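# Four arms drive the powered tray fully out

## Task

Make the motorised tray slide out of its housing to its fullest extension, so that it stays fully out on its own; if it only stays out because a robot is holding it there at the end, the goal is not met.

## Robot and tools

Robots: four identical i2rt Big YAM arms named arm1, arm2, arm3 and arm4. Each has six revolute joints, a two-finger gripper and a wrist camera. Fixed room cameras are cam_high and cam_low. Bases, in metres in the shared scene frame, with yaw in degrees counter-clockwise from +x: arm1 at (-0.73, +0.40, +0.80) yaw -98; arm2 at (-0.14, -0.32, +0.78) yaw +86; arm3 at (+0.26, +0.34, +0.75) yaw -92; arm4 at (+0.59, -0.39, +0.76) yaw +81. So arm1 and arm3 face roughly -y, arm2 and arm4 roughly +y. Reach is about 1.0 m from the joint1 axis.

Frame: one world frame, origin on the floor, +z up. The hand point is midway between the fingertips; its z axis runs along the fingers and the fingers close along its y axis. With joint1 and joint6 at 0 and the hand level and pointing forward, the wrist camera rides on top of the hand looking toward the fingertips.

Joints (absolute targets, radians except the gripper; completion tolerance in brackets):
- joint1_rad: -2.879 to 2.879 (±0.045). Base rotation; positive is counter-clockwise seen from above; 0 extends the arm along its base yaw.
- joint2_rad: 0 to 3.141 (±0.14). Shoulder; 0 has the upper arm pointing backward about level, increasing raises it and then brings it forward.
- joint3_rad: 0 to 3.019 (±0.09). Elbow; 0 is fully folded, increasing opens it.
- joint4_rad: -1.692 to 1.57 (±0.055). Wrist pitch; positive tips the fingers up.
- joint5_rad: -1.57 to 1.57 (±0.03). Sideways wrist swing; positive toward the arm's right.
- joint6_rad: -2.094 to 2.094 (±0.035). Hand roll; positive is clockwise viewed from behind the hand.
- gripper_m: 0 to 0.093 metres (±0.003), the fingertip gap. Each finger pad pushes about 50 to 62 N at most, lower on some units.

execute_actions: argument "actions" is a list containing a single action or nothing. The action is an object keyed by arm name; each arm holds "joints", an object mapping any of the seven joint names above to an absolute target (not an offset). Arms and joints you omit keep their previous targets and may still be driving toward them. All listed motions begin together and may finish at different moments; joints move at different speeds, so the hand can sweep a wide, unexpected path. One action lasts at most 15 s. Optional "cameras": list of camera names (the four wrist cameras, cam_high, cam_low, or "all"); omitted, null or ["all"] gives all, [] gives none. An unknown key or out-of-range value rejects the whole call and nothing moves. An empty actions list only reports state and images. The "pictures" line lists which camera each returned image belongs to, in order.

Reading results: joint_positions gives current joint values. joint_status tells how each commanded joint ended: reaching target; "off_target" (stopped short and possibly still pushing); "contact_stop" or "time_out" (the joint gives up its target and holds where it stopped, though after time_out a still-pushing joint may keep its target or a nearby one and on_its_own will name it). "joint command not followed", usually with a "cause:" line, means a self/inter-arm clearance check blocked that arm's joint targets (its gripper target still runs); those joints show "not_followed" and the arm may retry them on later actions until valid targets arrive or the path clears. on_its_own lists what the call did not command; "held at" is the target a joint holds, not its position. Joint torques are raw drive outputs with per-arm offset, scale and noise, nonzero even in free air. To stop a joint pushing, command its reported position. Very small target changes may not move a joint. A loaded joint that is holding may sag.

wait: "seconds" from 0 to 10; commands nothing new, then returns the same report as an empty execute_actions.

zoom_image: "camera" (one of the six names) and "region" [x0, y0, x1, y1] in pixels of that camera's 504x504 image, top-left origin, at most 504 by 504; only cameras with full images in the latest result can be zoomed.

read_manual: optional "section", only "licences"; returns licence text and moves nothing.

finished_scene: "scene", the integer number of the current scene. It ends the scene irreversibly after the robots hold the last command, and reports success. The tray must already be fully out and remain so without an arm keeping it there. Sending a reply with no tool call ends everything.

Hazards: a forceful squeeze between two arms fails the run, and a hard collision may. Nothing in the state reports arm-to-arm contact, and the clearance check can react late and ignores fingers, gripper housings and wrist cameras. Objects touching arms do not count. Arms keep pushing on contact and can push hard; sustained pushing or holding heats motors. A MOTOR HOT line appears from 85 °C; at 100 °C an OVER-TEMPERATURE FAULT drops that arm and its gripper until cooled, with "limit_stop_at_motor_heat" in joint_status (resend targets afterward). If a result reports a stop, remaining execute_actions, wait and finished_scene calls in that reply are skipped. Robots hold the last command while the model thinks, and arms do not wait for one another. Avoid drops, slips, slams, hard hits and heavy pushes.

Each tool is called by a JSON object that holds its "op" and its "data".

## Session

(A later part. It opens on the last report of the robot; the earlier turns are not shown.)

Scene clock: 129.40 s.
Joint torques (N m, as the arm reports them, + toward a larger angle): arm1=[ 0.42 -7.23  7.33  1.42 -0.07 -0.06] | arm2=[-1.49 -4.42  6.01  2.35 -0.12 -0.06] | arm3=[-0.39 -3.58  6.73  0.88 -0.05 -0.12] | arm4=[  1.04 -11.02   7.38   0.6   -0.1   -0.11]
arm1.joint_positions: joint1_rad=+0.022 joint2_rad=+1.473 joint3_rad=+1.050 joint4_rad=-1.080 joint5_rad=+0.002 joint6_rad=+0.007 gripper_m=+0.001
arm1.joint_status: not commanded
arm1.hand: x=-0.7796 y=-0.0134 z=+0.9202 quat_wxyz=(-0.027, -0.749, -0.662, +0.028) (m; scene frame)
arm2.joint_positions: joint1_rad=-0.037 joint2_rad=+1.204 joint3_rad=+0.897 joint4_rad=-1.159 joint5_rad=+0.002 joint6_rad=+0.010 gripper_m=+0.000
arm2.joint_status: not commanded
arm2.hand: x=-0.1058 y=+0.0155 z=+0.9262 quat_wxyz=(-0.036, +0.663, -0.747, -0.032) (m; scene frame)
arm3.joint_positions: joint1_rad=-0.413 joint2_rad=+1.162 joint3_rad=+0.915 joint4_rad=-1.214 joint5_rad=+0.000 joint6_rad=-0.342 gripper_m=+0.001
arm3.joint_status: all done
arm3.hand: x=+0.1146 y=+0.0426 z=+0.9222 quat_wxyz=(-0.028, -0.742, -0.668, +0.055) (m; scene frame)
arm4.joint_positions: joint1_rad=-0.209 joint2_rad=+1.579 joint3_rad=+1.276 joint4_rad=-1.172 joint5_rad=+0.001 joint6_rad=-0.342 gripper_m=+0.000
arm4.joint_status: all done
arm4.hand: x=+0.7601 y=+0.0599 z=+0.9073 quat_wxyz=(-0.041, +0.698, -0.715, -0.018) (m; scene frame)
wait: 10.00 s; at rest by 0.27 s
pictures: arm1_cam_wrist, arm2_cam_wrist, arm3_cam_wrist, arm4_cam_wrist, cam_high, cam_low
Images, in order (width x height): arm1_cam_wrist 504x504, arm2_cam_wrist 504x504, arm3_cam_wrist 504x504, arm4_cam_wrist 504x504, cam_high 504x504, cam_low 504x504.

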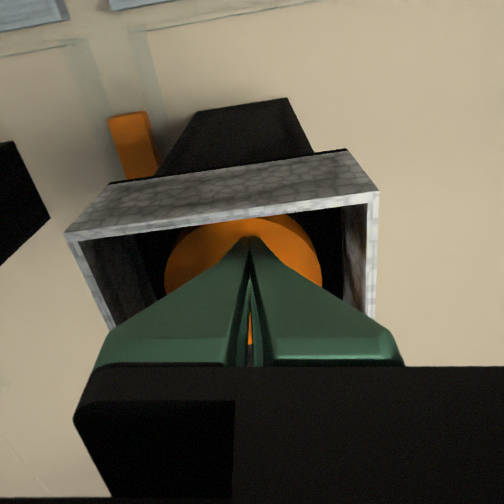

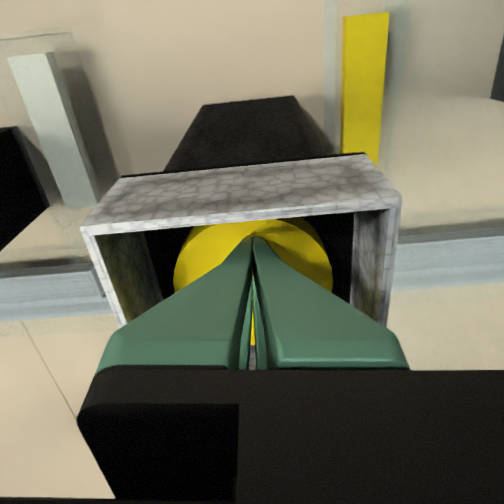

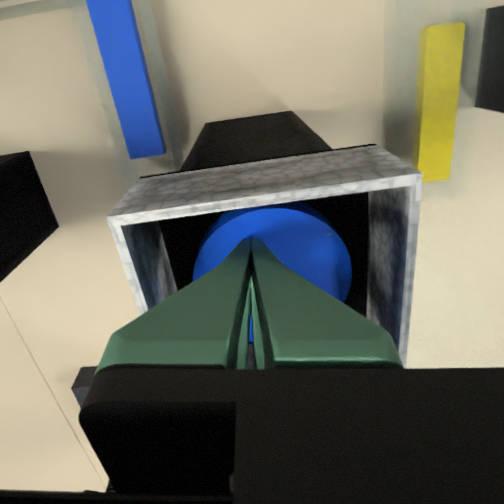

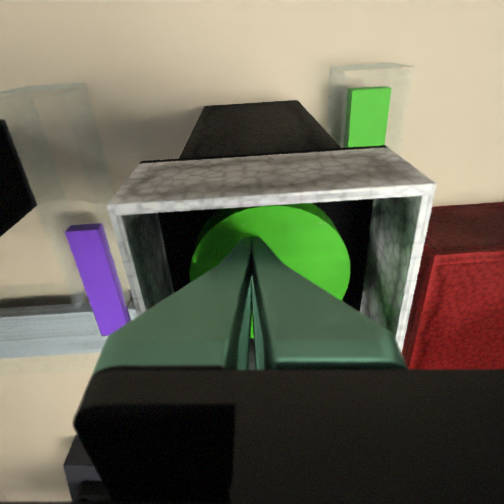

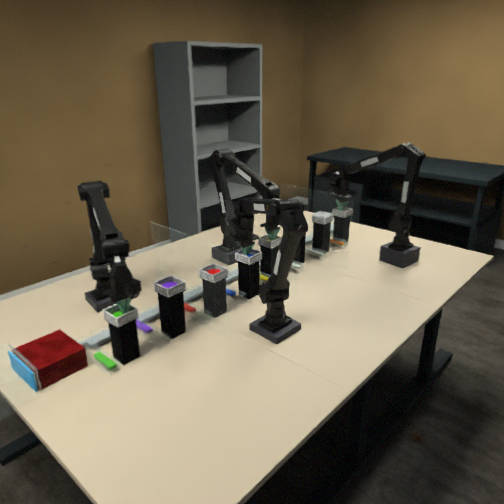

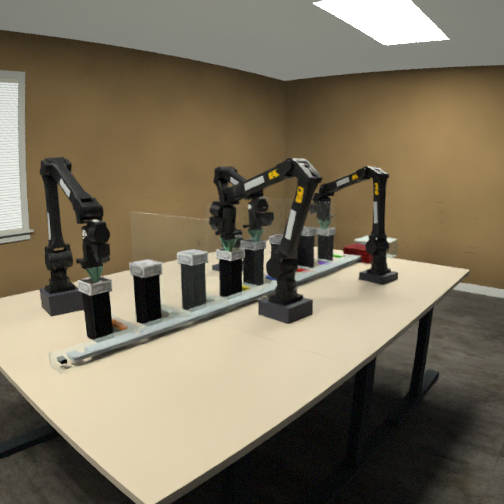

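{"op": "wait", "data": {"seconds": 10}}

{"op": "wait", "data": {"seconds": 10}}

{"op": "wait", "data": {"seconds": 10}}

{"op": "wait", "data": {"seconds": 10}}

{"op": "wait", "data": {"seconds": 10}}

{"op": "execute_actions", "data": {"actions": [{"arm3":{"joints":{"joint2_rad":1.1,"joint3_rad":1.14,"joint4_rad":-1.52}}}], "cameras": []}}

{"op": "execute_actions", "data": {"actions": [{"arm3":{"joints":{"joint1_rad":0.265,"joint2_rad":1.07,"joint6_rad":0}}}], "cameras": []}}

{"op": "execute_actions", "data": {"actions": [{"arm3":{"joints":{"joint2_rad":1.14,"joint3_rad":0.81,"joint4_rad":-1.22}}}], "cameras": ["arm3_cam_wrist"]}}

{"op": "wait", "data": {"seconds": 10}}

{"op": "wait", "data": {"seconds": 10}}

{"op": "wait", "data": {"seconds": 5}}

{"op": "execute_actions", "data": {"actions": [{"arm4":{"joints":{"joint2_rad":1.47,"joint3_rad":1.5,"joint4_rad":-1.51}}}], "cameras": []}}

{"op": "execute_actions", "data": {"actions": [{"arm4":{"joints":{"joint1_rad":0.245,"joint6_rad":0}}}], "cameras": []}}

{"op": "execute_actions", "data": {"actions": [{"arm4":{"joints":{"joint2_rad":1.508,"joint3_rad":1.19,"joint4_rad":-1.22}}}], "cameras": ["arm4_cam_wrist"]}}

{"op": "wait", "data": {"seconds": 10}}

{"op": "wait", "data": {"seconds": 10}}

Scene clock: 148.43 s.
Joint torques (N m, as the arm reports them, + toward a larger angle): arm1=[ 0.26 -7.31  7.41  1.46 -0.04 -0.07] | arm2=[-1.44 -4.38  6.03  2.35 -0.11 -0.06] | arm3=[-0.43 -3.57  6.72  0.89 -0.05 -0.12] | arm4=[  1.   -10.97   7.37   0.63  -0.1   -0.11]
arm1.joint_positions: joint1_rad=+0.022 joint2_rad=+1.473 joint3_rad=+1.050 joint4_rad=-1.080 joint5_rad=+0.002 joint6_rad=+0.007 gripper_m=+0.001
arm1.joint_status: not commanded
arm1.hand: x=-0.7796 y=-0.0134 z=+0.9202 quat_wxyz=(-0.027, -0.749, -0.662, +0.028) (m; scene frame)
arm2.joint_positions: joint1_rad=-0.037 joint2_rad=+1.204 joint3_rad=+0.897 joint4_rad=-1.159 joint5_rad=+0.002 joint6_rad=+0.010 gripper_m=+0.000
arm2.joint_status: not commanded
arm2.hand: x=-0.1058 y=+0.0155 z=+0.9262 quat_wxyz=(-0.036, +0.663, -0.747, -0.032) (m; scene frame)
arm3.joint_positions: joint1_rad=-0.413 joint2_rad=+1.162 joint3_rad=+0.915 joint4_rad=-1.214 joint5_rad=+0.000 joint6_rad=-0.342 gripper_m=+0.001
arm3.joint_status: all done
arm3.hand: x=+0.1146 y=+0.0426 z=+0.9222 quat_wxyz=(-0.028, -0.742, -0.668, +0.055) (m; scene frame)
arm4.joint_positions: joint1_rad=-0.209 joint2_rad=+1.579 joint3_rad=+1.276 joint4_rad=-1.172 joint5_rad=+0.001 joint6_rad=-0.342 gripper_m=+0.000
arm4.joint_status: all done
arm4.hand: x=+0.7601 y=+0.0599 z=+0.9073 quat_wxyz=(-0.041, +0.698, -0.715, -0.018) (m; scene frame)
wait: 10.00 s; at rest from the start
pictures: arm1_cam_wrist, arm2_cam_wrist, arm3_cam_wrist, arm4_cam_wrist, cam_high, cam_low
Images, in order (width x height): arm1_cam_wrist 504x504, arm2_cam_wrist 504x504, arm3_cam_wrist 504x504, arm4_cam_wrist 504x504, cam_high 504x504, cam_low 504x504.

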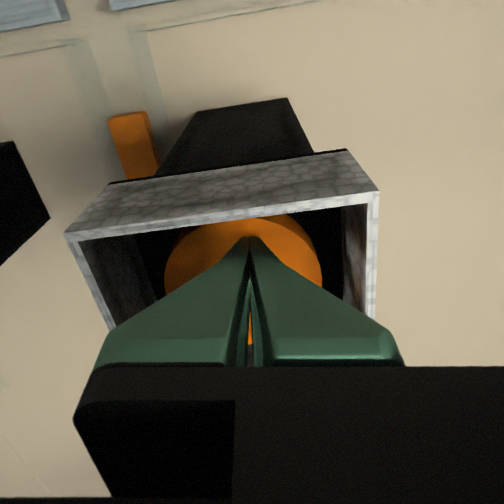

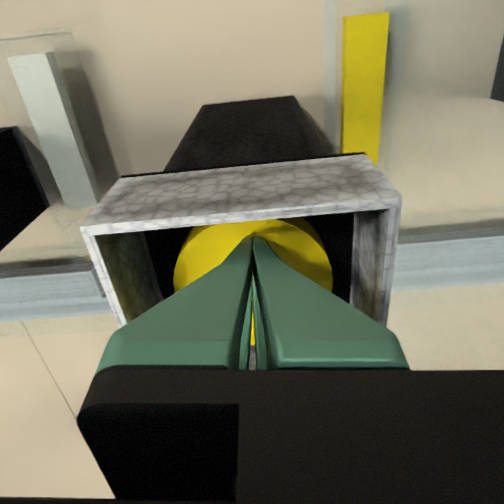

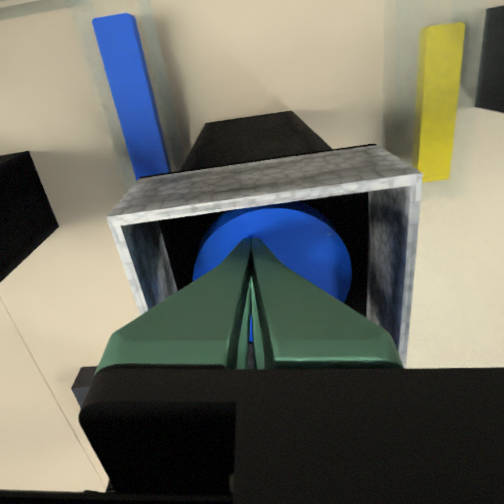

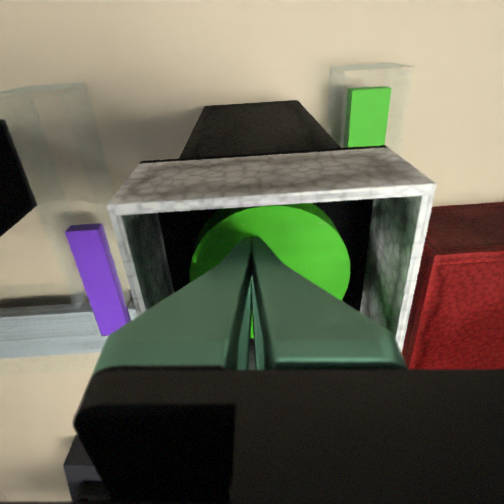

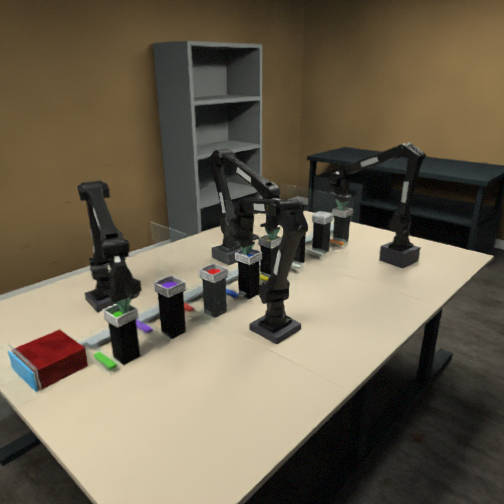

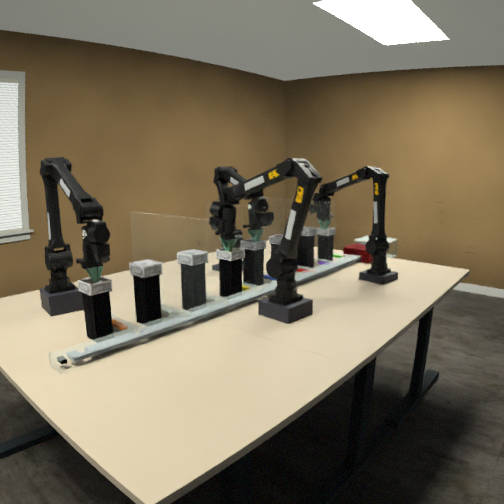

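Scene clock: 158.43 s.
Joint torques (N m, as the arm reports them, + toward a larger angle): arm1=[ 0.38 -7.48  7.36  1.4  -0.06 -0.08] | arm2=[-1.48 -4.45  6.02  2.34 -0.12 -0.05] | arm3=[-0.47 -3.62  6.72  0.88 -0.06 -0.12] | arm4=[  1.   -11.04   7.37   0.61  -0.1   -0.11]
arm1.joint_positions: joint1_rad=+0.022 joint2_rad=+1.473 joint3_rad=+1.050 joint4_rad=-1.080 joint5_rad=+0.002 joint6_rad=+0.007 gripper_m=+0.001
arm1.joint_status: not commanded
arm1.hand: x=-0.7796 y=-0.0134 z=+0.9202 quat_wxyz=(-0.027, -0.749, -0.662, +0.028) (m; scene frame)
arm2.joint_positions: joint1_rad=-0.037 joint2_rad=+1.204 joint3_rad=+0.897 joint4_rad=-1.159 joint5_rad=+0.002 joint6_rad=+0.010 gripper_m=+0.000
arm2.joint_status: not commanded
arm2.hand: x=-0.1058 y=+0.0155 z=+0.9262 quat_wxyz=(-0.036, +0.663, -0.747, -0.032) (m; scene frame)
arm3.joint_positions: joint1_rad=-0.413 joint2_rad=+1.162 joint3_rad=+0.915 joint4_rad=-1.214 joint5_rad=+0.000 joint6_rad=-0.342 gripper_m=+0.001
arm3.joint_status: all done
arm3.hand: x=+0.1146 y=+0.0426 z=+0.9222 quat_wxyz=(-0.028, -0.742, -0.668, +0.055) (m; scene frame)
arm4.joint_positions: joint1_rad=-0.209 joint2_rad=+1.579 joint3_rad=+1.276 joint4_rad=-1.172 joint5_rad=+0.001 joint6_rad=-0.342 gripper_m=+0.000
arm4.joint_status: all done
arm4.hand: x=+0.7601 y=+0.0599 z=+0.9073 quat_wxyz=(-0.041, +0.698, -0.715, -0.018) (m; scene frame)
wait: 10.00 s; at rest by 0.27 s
pictures: arm1_cam_wrist, arm2_cam_wrist, arm3_cam_wrist, arm4_cam_wrist, cam_high, cam_low
Images, in order (width x height): arm1_cam_wrist 504x504, arm2_cam_wrist 504x504, arm3_cam_wrist 504x504, arm4_cam_wrist 504x504, cam_high 504x504, cam_low 504x504.

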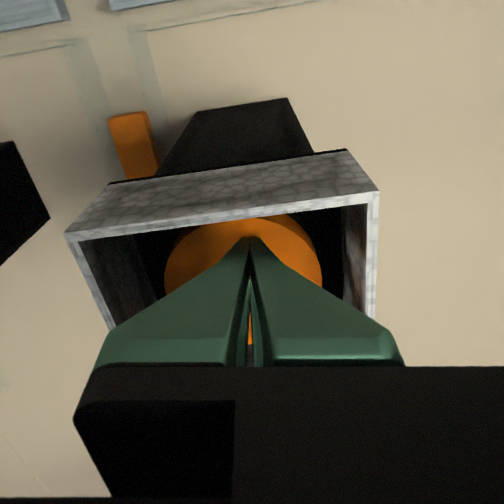

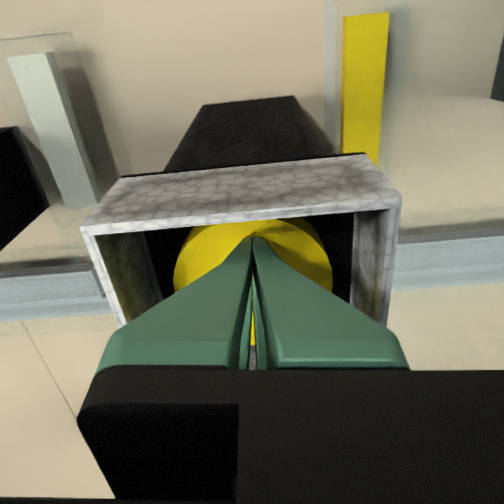

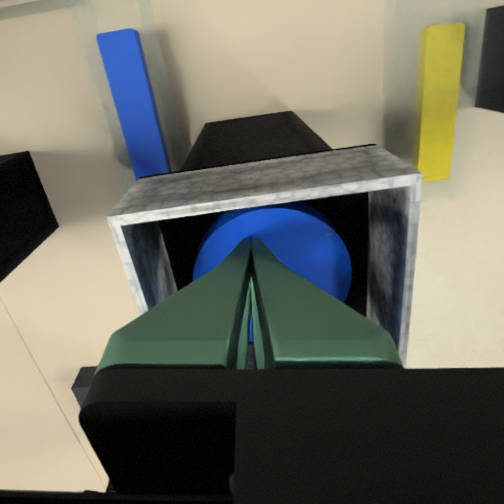

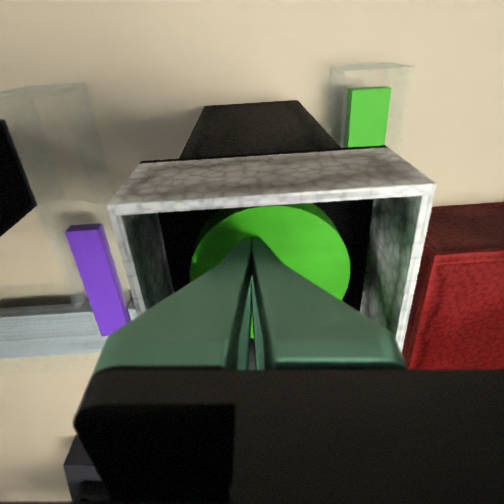

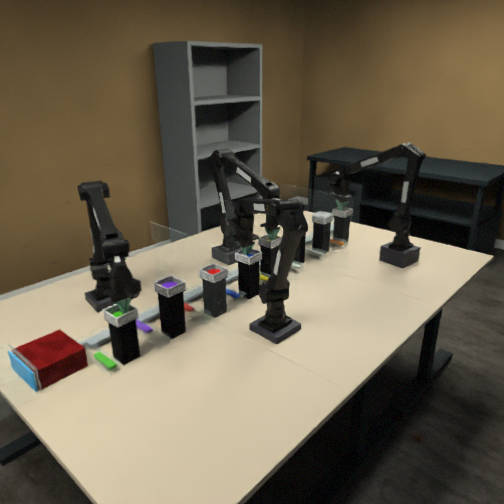

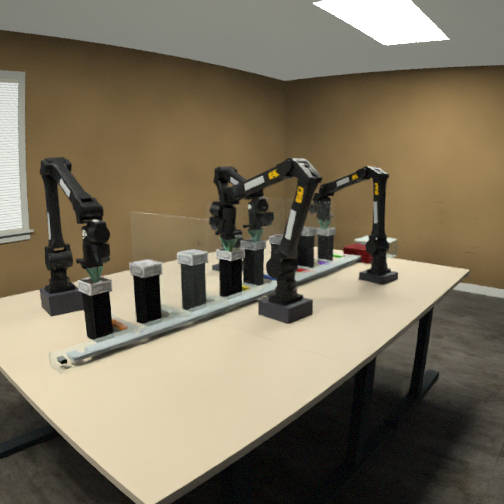

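Scene clock: 168.43 s.
Joint torques (N m, as the arm reports them, + toward a larger angle): arm1=[ 0.28 -7.32  7.39  1.42 -0.05 -0.09] | arm2=[-1.49 -4.37  6.02  2.35 -0.12 -0.05] | arm3=[-0.45 -3.6   6.71  0.88 -0.05 -0.12] | arm4=[  1.01 -11.     7.38   0.61  -0.09  -0.11]
arm1.joint_positions: joint1_rad=+0.022 joint2_rad=+1.473 joint3_rad=+1.050 joint4_rad=-1.080 joint5_rad=+0.002 joint6_rad=+0.007 gripper_m=+0.001
arm1.joint_status: not commanded
arm1.hand: x=-0.7796 y=-0.0134 z=+0.9202 quat_wxyz=(-0.027, -0.749, -0.662, +0.028) (m; scene frame)
arm2.joint_positions: joint1_rad=-0.037 joint2_rad=+1.204 joint3_rad=+0.897 joint4_rad=-1.159 joint5_rad=+0.002 joint6_rad=+0.010 gripper_m=+0.000
arm2.joint_status: not commanded
arm2.hand: x=-0.1058 y=+0.0155 z=+0.9262 quat_wxyz=(-0.036, +0.663, -0.747, -0.032) (m; scene frame)
arm3.joint_positions: joint1_rad=-0.413 joint2_rad=+1.162 joint3_rad=+0.915 joint4_rad=-1.214 joint5_rad=+0.000 joint6_rad=-0.342 gripper_m=+0.001
arm3.joint_status: all done
arm3.hand: x=+0.1146 y=+0.0426 z=+0.9222 quat_wxyz=(-0.028, -0.742, -0.668, +0.055) (m; scene frame)
arm4.joint_positions: joint1_rad=-0.209 joint2_rad=+1.579 joint3_rad=+1.276 joint4_rad=-1.172 joint5_rad=+0.001 joint6_rad=-0.342 gripper_m=+0.000
arm4.joint_status: all done
arm4.hand: x=+0.7601 y=+0.0599 z=+0.9073 quat_wxyz=(-0.041, +0.698, -0.715, -0.018) (m; scene frame)
wait: 10.00 s; at rest by 0.27 s
pictures: arm1_cam_wrist, arm2_cam_wrist, arm3_cam_wrist, arm4_cam_wrist, cam_high, cam_low
Images, in order (width x height): arm1_cam_wrist 504x504, arm2_cam_wrist 504x504, arm3_cam_wrist 504x504, arm4_cam_wrist 504x504, cam_high 504x504, cam_low 504x504.

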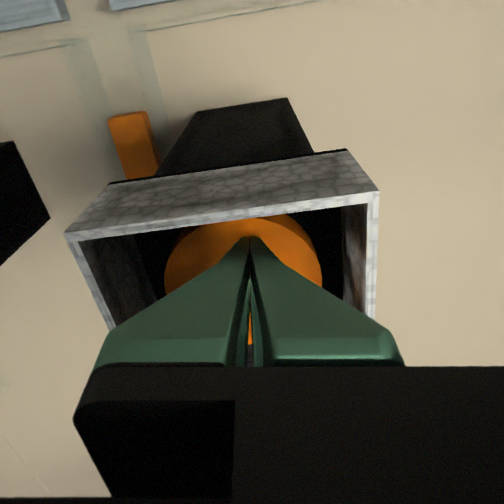

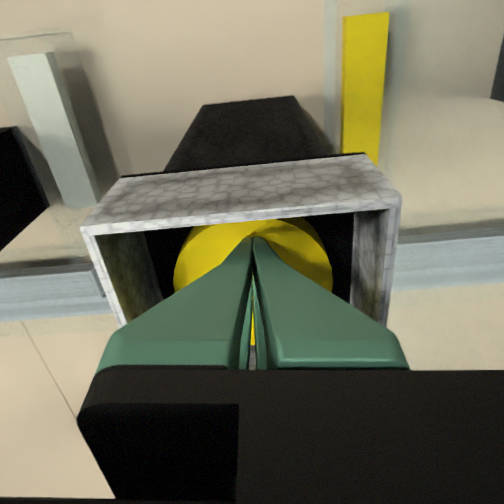

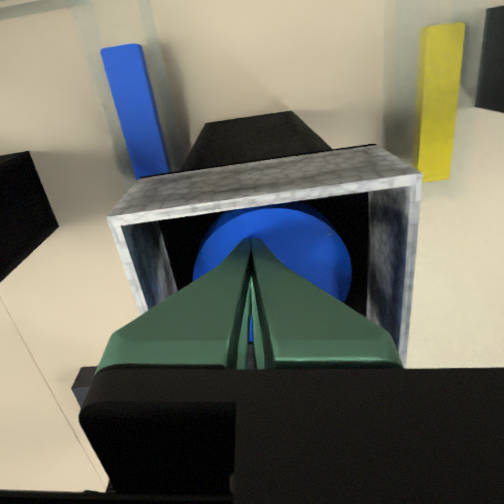

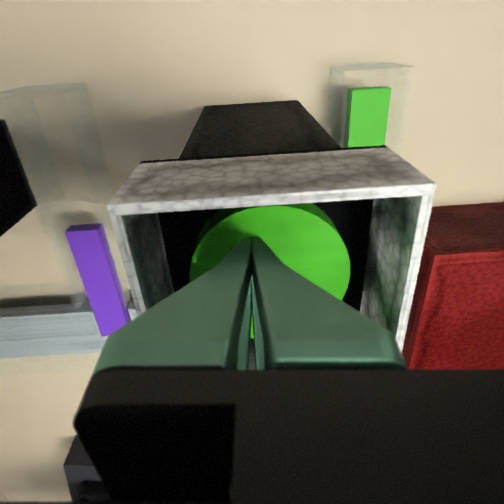

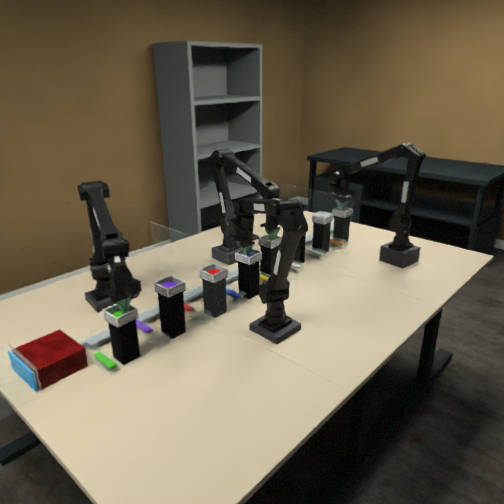

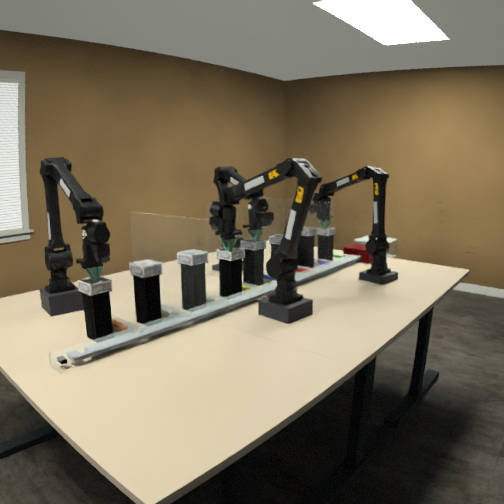

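Scene clock: 178.43 s.
Joint torques (N m, as the arm reports them, + toward a larger angle): arm1=[ 0.52 -7.06  7.39  1.4  -0.02 -0.07] | arm2=[-1.49 -4.44  6.01  2.34 -0.11 -0.05] | arm3=[-0.39 -3.59  6.72  0.89 -0.06 -0.12] | arm4=[  1.   -11.06   7.38   0.63  -0.1   -0.11]
arm1.joint_positions: joint1_rad=+0.022 joint2_rad=+1.473 joint3_rad=+1.050 joint4_rad=-1.080 joint5_rad=+0.002 joint6_rad=+0.007 gripper_m=+0.001
arm1.joint_status: not commanded
arm1.hand: x=-0.7796 y=-0.0134 z=+0.9202 quat_wxyz=(-0.027, -0.749, -0.662, +0.028) (m; scene frame)
arm2.joint_positions: joint1_rad=-0.037 joint2_rad=+1.204 joint3_rad=+0.897 joint4_rad=-1.159 joint5_rad=+0.002 joint6_rad=+0.010 gripper_m=+0.000
arm2.joint_status: not commanded
arm2.hand: x=-0.1058 y=+0.0155 z=+0.9262 quat_wxyz=(-0.036, +0.663, -0.747, -0.032) (m; scene frame)
arm3.joint_positions: joint1_rad=-0.413 joint2_rad=+1.162 joint3_rad=+0.915 joint4_rad=-1.214 joint5_rad=+0.000 joint6_rad=-0.342 gripper_m=+0.001
arm3.joint_status: all done
arm3.hand: x=+0.1146 y=+0.0426 z=+0.9222 quat_wxyz=(-0.028, -0.742, -0.668, +0.055) (m; scene frame)
arm4.joint_positions: joint1_rad=-0.209 joint2_rad=+1.579 joint3_rad=+1.276 joint4_rad=-1.172 joint5_rad=+0.001 joint6_rad=-0.342 gripper_m=+0.000
arm4.joint_status: all done
arm4.hand: x=+0.7601 y=+0.0599 z=+0.9073 quat_wxyz=(-0.041, +0.698, -0.715, -0.018) (m; scene frame)
wait: 10.00 s; at rest by 0.27 s
pictures: arm1_cam_wrist, arm2_cam_wrist, arm3_cam_wrist, arm4_cam_wrist, cam_high, cam_low
Images, in order (width x height): arm1_cam_wrist 504x504, arm2_cam_wrist 504x504, arm3_cam_wrist 504x504, arm4_cam_wrist 504x504, cam_high 504x504, cam_low 504x504.

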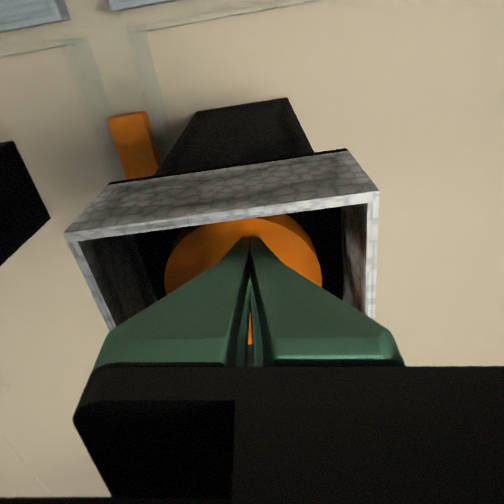

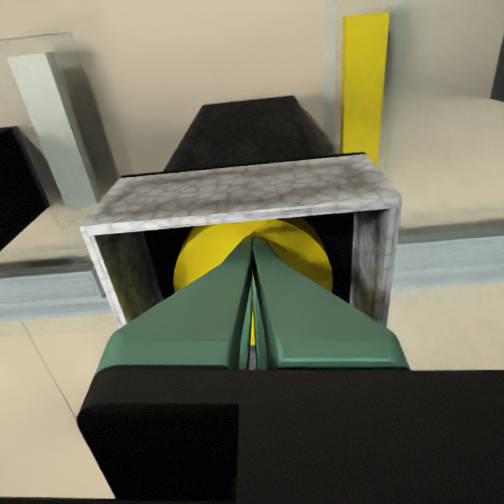

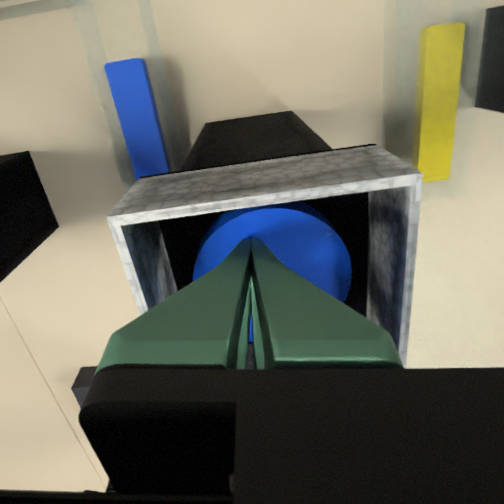

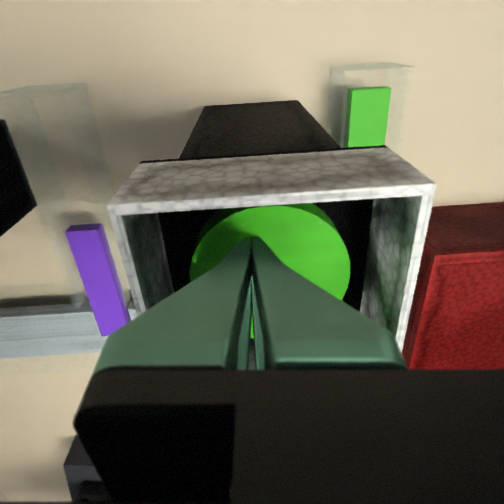

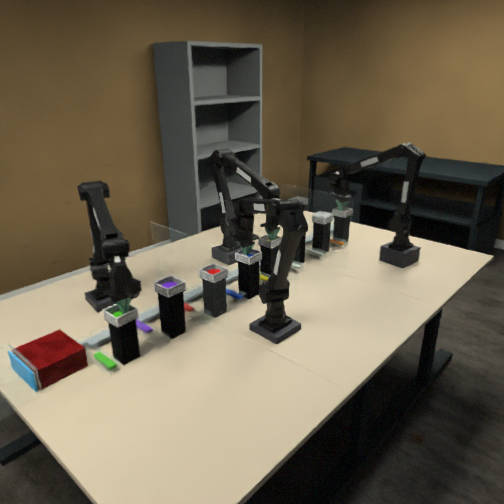

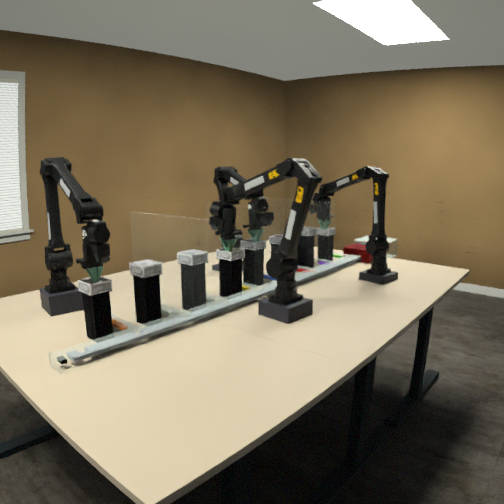

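Scene clock: 188.43 s.
Joint torques (N m, as the arm reports them, + toward a larger angle): arm1=[ 0.34 -7.26  7.35  1.41 -0.04 -0.08] | arm2=[-1.46 -4.39  6.01  2.34 -0.11 -0.05] | arm3=[-0.43 -3.61  6.73  0.88 -0.06 -0.12] | arm4=[  1.   -11.04   7.37   0.6   -0.1   -0.11]
arm1.joint_positions: joint1_rad=+0.022 joint2_rad=+1.473 joint3_rad=+1.050 joint4_rad=-1.080 joint5_rad=+0.002 joint6_rad=+0.007 gripper_m=+0.001
arm1.joint_status: not commanded
arm1.hand: x=-0.7796 y=-0.0134 z=+0.9202 quat_wxyz=(-0.027, -0.749, -0.662, +0.028) (m; scene frame)
arm2.joint_positions: joint1_rad=-0.037 joint2_rad=+1.204 joint3_rad=+0.897 joint4_rad=-1.159 joint5_rad=+0.002 joint6_rad=+0.010 gripper_m=+0.000
arm2.joint_status: not commanded
arm2.hand: x=-0.1058 y=+0.0155 z=+0.9262 quat_wxyz=(-0.036, +0.663, -0.747, -0.032) (m; scene frame)
arm3.joint_positions: joint1_rad=-0.413 joint2_rad=+1.162 joint3_rad=+0.915 joint4_rad=-1.214 joint5_rad=+0.000 joint6_rad=-0.342 gripper_m=+0.001
arm3.joint_status: all done
arm3.hand: x=+0.1146 y=+0.0426 z=+0.9222 quat_wxyz=(-0.028, -0.742, -0.668, +0.055) (m; scene frame)
arm4.joint_positions: joint1_rad=-0.209 joint2_rad=+1.579 joint3_rad=+1.276 joint4_rad=-1.172 joint5_rad=+0.001 joint6_rad=-0.342 gripper_m=+0.000
arm4.joint_status: all done
arm4.hand: x=+0.7601 y=+0.0599 z=+0.9073 quat_wxyz=(-0.041, +0.698, -0.715, -0.018) (m; scene frame)
wait: 10.00 s; at rest by 0.27 s
pictures: arm1_cam_wrist, arm2_cam_wrist, arm3_cam_wrist, arm4_cam_wrist, cam_high, cam_low
Images, in order (width x height): arm1_cam_wrist 504x504, arm2_cam_wrist 504x504, arm3_cam_wrist 504x504, arm4_cam_wrist 504x504, cam_high 504x504, cam_low 504x504.

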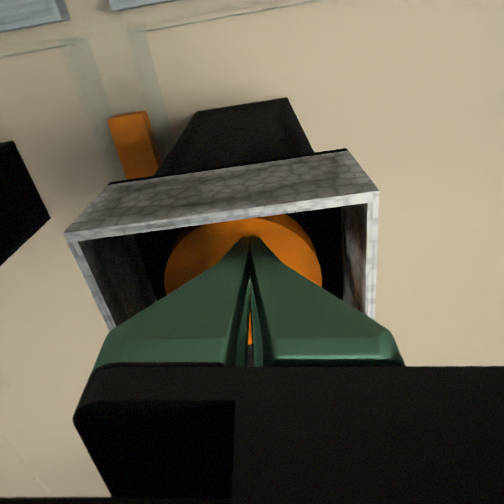

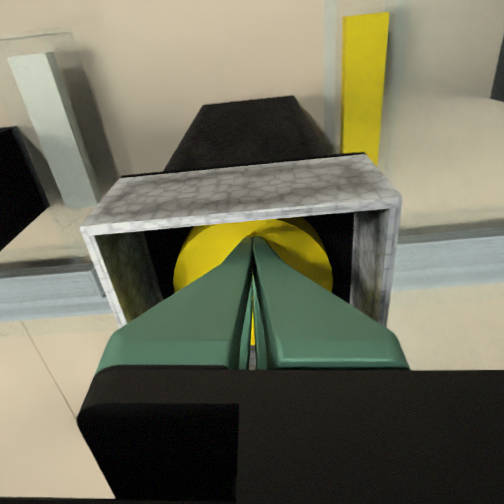

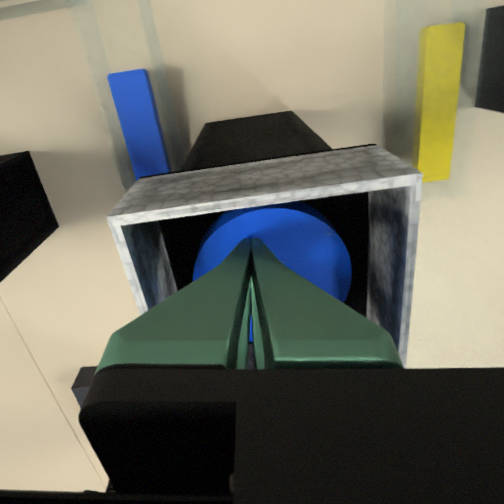

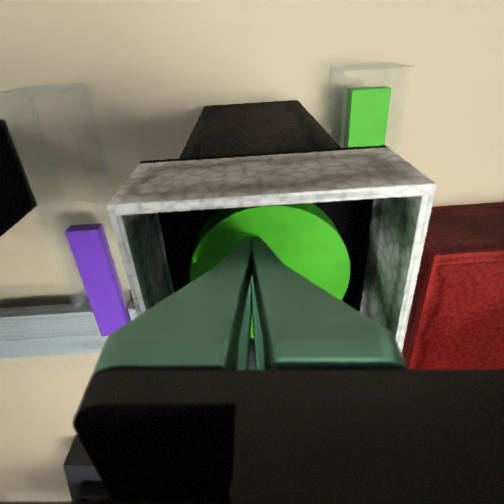

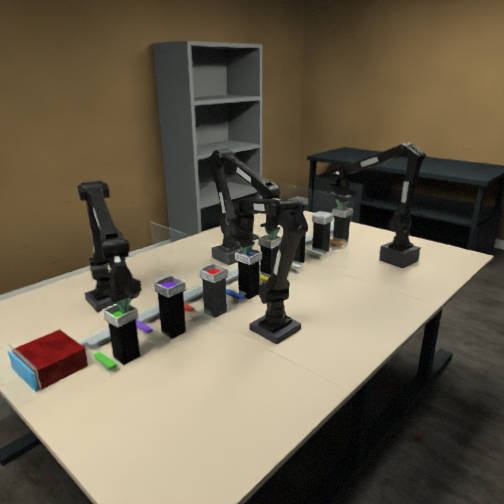

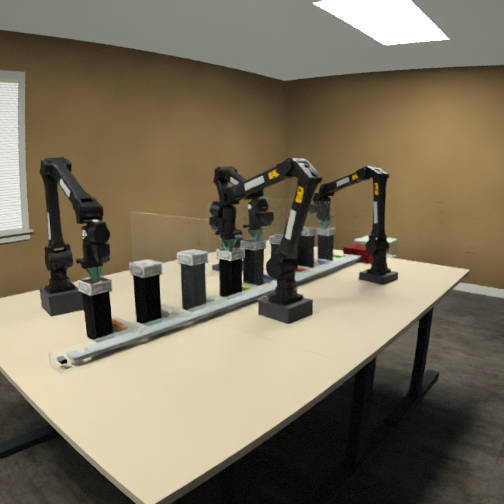

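Scene clock: 189.50 s.
Joint torques (N m, as the arm reports them, + toward a larger angle): arm1=[ 0.65 -7.27  7.34  1.44 -0.07 -0.08] | arm2=[-1.49 -4.41  6.02  2.35 -0.11 -0.05] | arm3=[-0.44 -5.46 14.05 -0.12 -0.06 -0.12] | arm4=[  1.03 -11.04   7.36   0.6   -0.1   -0.11]
arm1.joint_positions: joint1_rad=+0.022 joint2_rad=+1.473 joint3_rad=+1.050 joint4_rad=-1.080 joint5_rad=+0.002 joint6_rad=+0.007 gripper_m=+0.001
arm1.joint_status: not commanded
arm1.hand: x=-0.7796 y=-0.0134 z=+0.9202 quat_wxyz=(-0.027, -0.749, -0.662, +0.028) (m; scene frame)
arm2.joint_positions: joint1_rad=-0.037 joint2_rad=+1.204 joint3_rad=+0.897 joint4_rad=-1.159 joint5_rad=+0.002 joint6_rad=+0.010 gripper_m=+0.000
arm2.joint_status: not commanded
arm2.hand: x=-0.1058 y=+0.0155 z=+0.9262 quat_wxyz=(-0.036, +0.663, -0.747, -0.032) (m; scene frame)
arm3.joint_positions: joint1_rad=-0.413 joint2_rad=+1.097 joint3_rad=+1.108 joint4_rad=-1.508 joint5_rad=+0.000 joint6_rad=-0.342 gripper_m=+0.001
arm3.joint_status: all done
arm3.hand: x=+0.1236 y=+0.0635 z=+1.0120 quat_wxyz=(-0.021, -0.742, -0.669, +0.038) (m; scene frame)
arm4.joint_positions: joint1_rad=-0.209 joint2_rad=+1.579 joint3_rad=+1.276 joint4_rad=-1.172 joint5_rad=+0.001 joint6_rad=-0.342 gripper_m=+0.000
arm4.joint_status: not commanded
arm4.hand: x=+0.7601 y=+0.0599 z=+0.9073 quat_wxyz=(-0.041, +0.698, -0.715, -0.018) (m; scene frame)
pictures: none
No camera images: the call's "cameras" was empty. Leave "cameras" out to get every camera's image.

Scene clock: 190.90 s.
Joint torques (N m, as the arm reports them, + toward a larger angle): arm1=[ 0.46 -7.33  7.37  1.38 -0.06 -0.08] | arm2=[-1.49 -4.4   6.02  2.34 -0.12 -0.06] | arm3=[-0.15 -5.92 14.14 -0.09 -0.01  0.05] | arm4=[  1.05 -10.94   7.36   0.6   -0.1   -0.11]
arm1.joint_positions: joint1_rad=+0.022 joint2_rad=+1.473 joint3_rad=+1.050 joint4_rad=-1.080 joint5_rad=+0.002 joint6_rad=+0.007 gripper_m=+0.001
arm1.joint_status: not commanded
arm1.hand: x=-0.7796 y=-0.0134 z=+0.9202 quat_wxyz=(-0.027, -0.749, -0.662, +0.028) (m; scene frame)
arm2.joint_positions: joint1_rad=-0.037 joint2_rad=+1.204 joint3_rad=+0.897 joint4_rad=-1.159 joint5_rad=+0.002 joint6_rad=+0.010 gripper_m=+0.000
arm2.joint_status: not commanded
arm2.hand: x=-0.1058 y=+0.0155 z=+0.9262 quat_wxyz=(-0.036, +0.663, -0.747, -0.032) (m; scene frame)
arm3.joint_positions: joint1_rad=+0.262 joint2_rad=+1.076 joint3_rad=+1.108 joint4_rad=-1.508 joint5_rad=+0.000 joint6_rad=-0.009 gripper_m=+0.001
arm3.joint_status: all done
arm3.hand: x=+0.3268 y=+0.0438 z=+1.0190 quat_wxyz=(-0.043, -0.617, -0.785, +0.035) (m; scene frame)
arm4.joint_positions: joint1_rad=-0.209 joint2_rad=+1.579 joint3_rad=+1.276 joint4_rad=-1.172 joint5_rad=+0.001 joint6_rad=-0.342 gripper_m=+0.000
arm4.joint_status: not commanded
arm4.hand: x=+0.7601 y=+0.0599 z=+0.9073 quat_wxyz=(-0.041, +0.698, -0.715, -0.018) (m; scene frame)
pictures: none
No camera images: the call's "cameras" was empty. Leave "cameras" out to get every camera's image.

Scene clock: 191.90 s.
Joint torques (N m, as the arm reports them, + toward a larger angle): arm1=[ 0.5  -7.26  7.4   1.46 -0.05 -0.08] | arm2=[-1.49 -4.39  6.02  2.35 -0.12 -0.05] | arm3=[-0.13 -3.06  6.86  0.84  0.01  0.04] | arm4=[  1.03 -10.99   7.36   0.61  -0.1   -0.11]
arm1.joint_positions: joint1_rad=+0.022 joint2_rad=+1.473 joint3_rad=+1.050 joint4_rad=-1.080 joint5_rad=+0.002 joint6_rad=+0.007 gripper_m=+0.001
arm1.joint_status: not commanded
arm1.hand: x=-0.7796 y=-0.0134 z=+0.9202 quat_wxyz=(-0.027, -0.749, -0.662, +0.028) (m; scene frame)
arm2.joint_positions: joint1_rad=-0.037 joint2_rad=+1.204 joint3_rad=+0.897 joint4_rad=-1.159 joint5_rad=+0.002 joint6_rad=+0.010 gripper_m=+0.000
arm2.joint_status: not commanded
arm2.hand: x=-0.1058 y=+0.0155 z=+0.9262 quat_wxyz=(-0.036, +0.663, -0.747, -0.032) (m; scene frame)
arm3.joint_positions: joint1_rad=+0.262 joint2_rad=+1.107 joint3_rad=+0.858 joint4_rad=-1.233 joint5_rad=+0.000 joint6_rad=-0.008 gripper_m=+0.000
arm3.joint_status: all done
arm3.hand: x=+0.3269 y=+0.0437 z=+0.9162 quat_wxyz=(-0.041, -0.618, -0.785, +0.033) (m; scene frame)
arm4.joint_positions: joint1_rad=-0.209 joint2_rad=+1.579 joint3_rad=+1.276 joint4_rad=-1.172 joint5_rad=+0.001 joint6_rad=-0.342 gripper_m=+0.000
arm4.joint_status: not commanded
arm4.hand: x=+0.7601 y=+0.0599 z=+0.9073 quat_wxyz=(-0.041, +0.698, -0.715, -0.018) (m; scene frame)
pictures: arm3_cam_wrist
Images, in order (width x height): arm3_cam_wrist 504x504.

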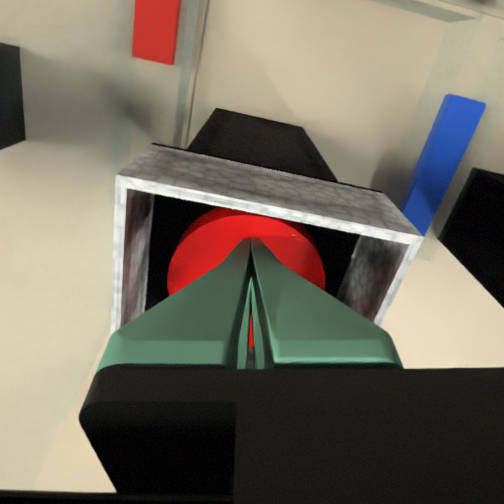

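Scene clock: 201.90 s.
Joint torques (N m, as the arm reports them, + toward a larger angle): arm1=[ 0.42 -7.27  7.38  1.39 -0.05 -0.07] | arm2=[-1.48 -4.4   6.02  2.35 -0.11 -0.05] | arm3=[-0.12 -3.04  6.86  0.85  0.    0.04] | arm4=[  0.96 -11.06   7.38   0.6   -0.1   -0.11]
arm1.joint_positions: joint1_rad=+0.022 joint2_rad=+1.473 joint3_rad=+1.050 joint4_rad=-1.080 joint5_rad=+0.002 joint6_rad=+0.007 gripper_m=+0.001
arm1.joint_status: not commanded
arm1.hand: x=-0.7796 y=-0.0134 z=+0.9202 quat_wxyz=(-0.027, -0.749, -0.662, +0.028) (m; scene frame)
arm2.joint_positions: joint1_rad=-0.037 joint2_rad=+1.204 joint3_rad=+0.897 joint4_rad=-1.159 joint5_rad=+0.002 joint6_rad=+0.010 gripper_m=+0.000
arm2.joint_status: not commanded
arm2.hand: x=-0.1058 y=+0.0155 z=+0.9262 quat_wxyz=(-0.036, +0.663, -0.747, -0.032) (m; scene frame)
arm3.joint_positions: joint1_rad=+0.262 joint2_rad=+1.107 joint3_rad=+0.858 joint4_rad=-1.233 joint5_rad=+0.000 joint6_rad=-0.008 gripper_m=+0.000
arm3.joint_status: all done
arm3.hand: x=+0.3269 y=+0.0437 z=+0.9162 quat_wxyz=(-0.041, -0.618, -0.785, +0.033) (m; scene frame)
arm4.joint_positions: joint1_rad=-0.209 joint2_rad=+1.579 joint3_rad=+1.276 joint4_rad=-1.172 joint5_rad=+0.001 joint6_rad=-0.342 gripper_m=+0.000
arm4.joint_status: not commanded
arm4.hand: x=+0.7601 y=+0.0599 z=+0.9073 quat_wxyz=(-0.041, +0.698, -0.715, -0.018) (m; scene frame)
wait: 10.00 s; at rest by 0.27 s
pictures: arm1_cam_wrist, arm2_cam_wrist, arm3_cam_wrist, arm4_cam_wrist, cam_high, cam_low
Images, in order (width x height): arm1_cam_wrist 504x504, arm2_cam_wrist 504x504, arm3_cam_wrist 504x504, arm4_cam_wrist 504x504, cam_high 504x504, cam_low 504x504.

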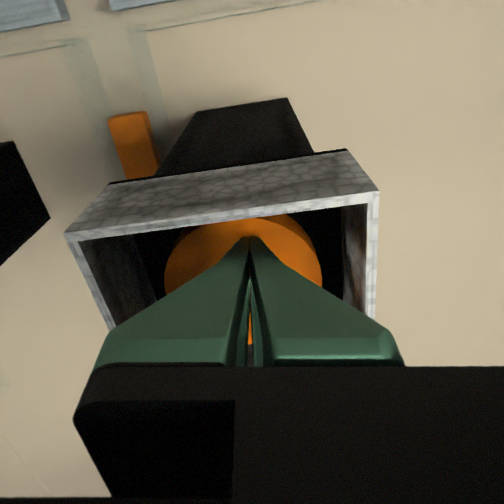

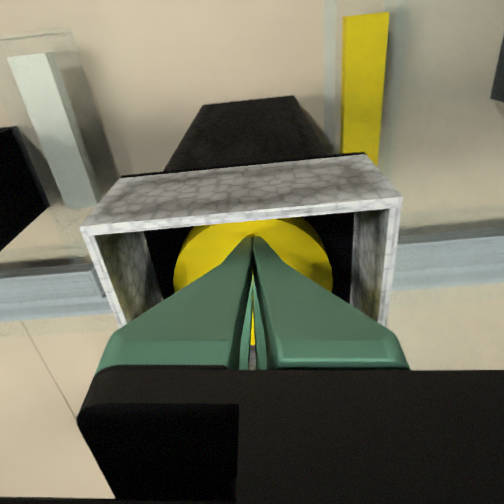

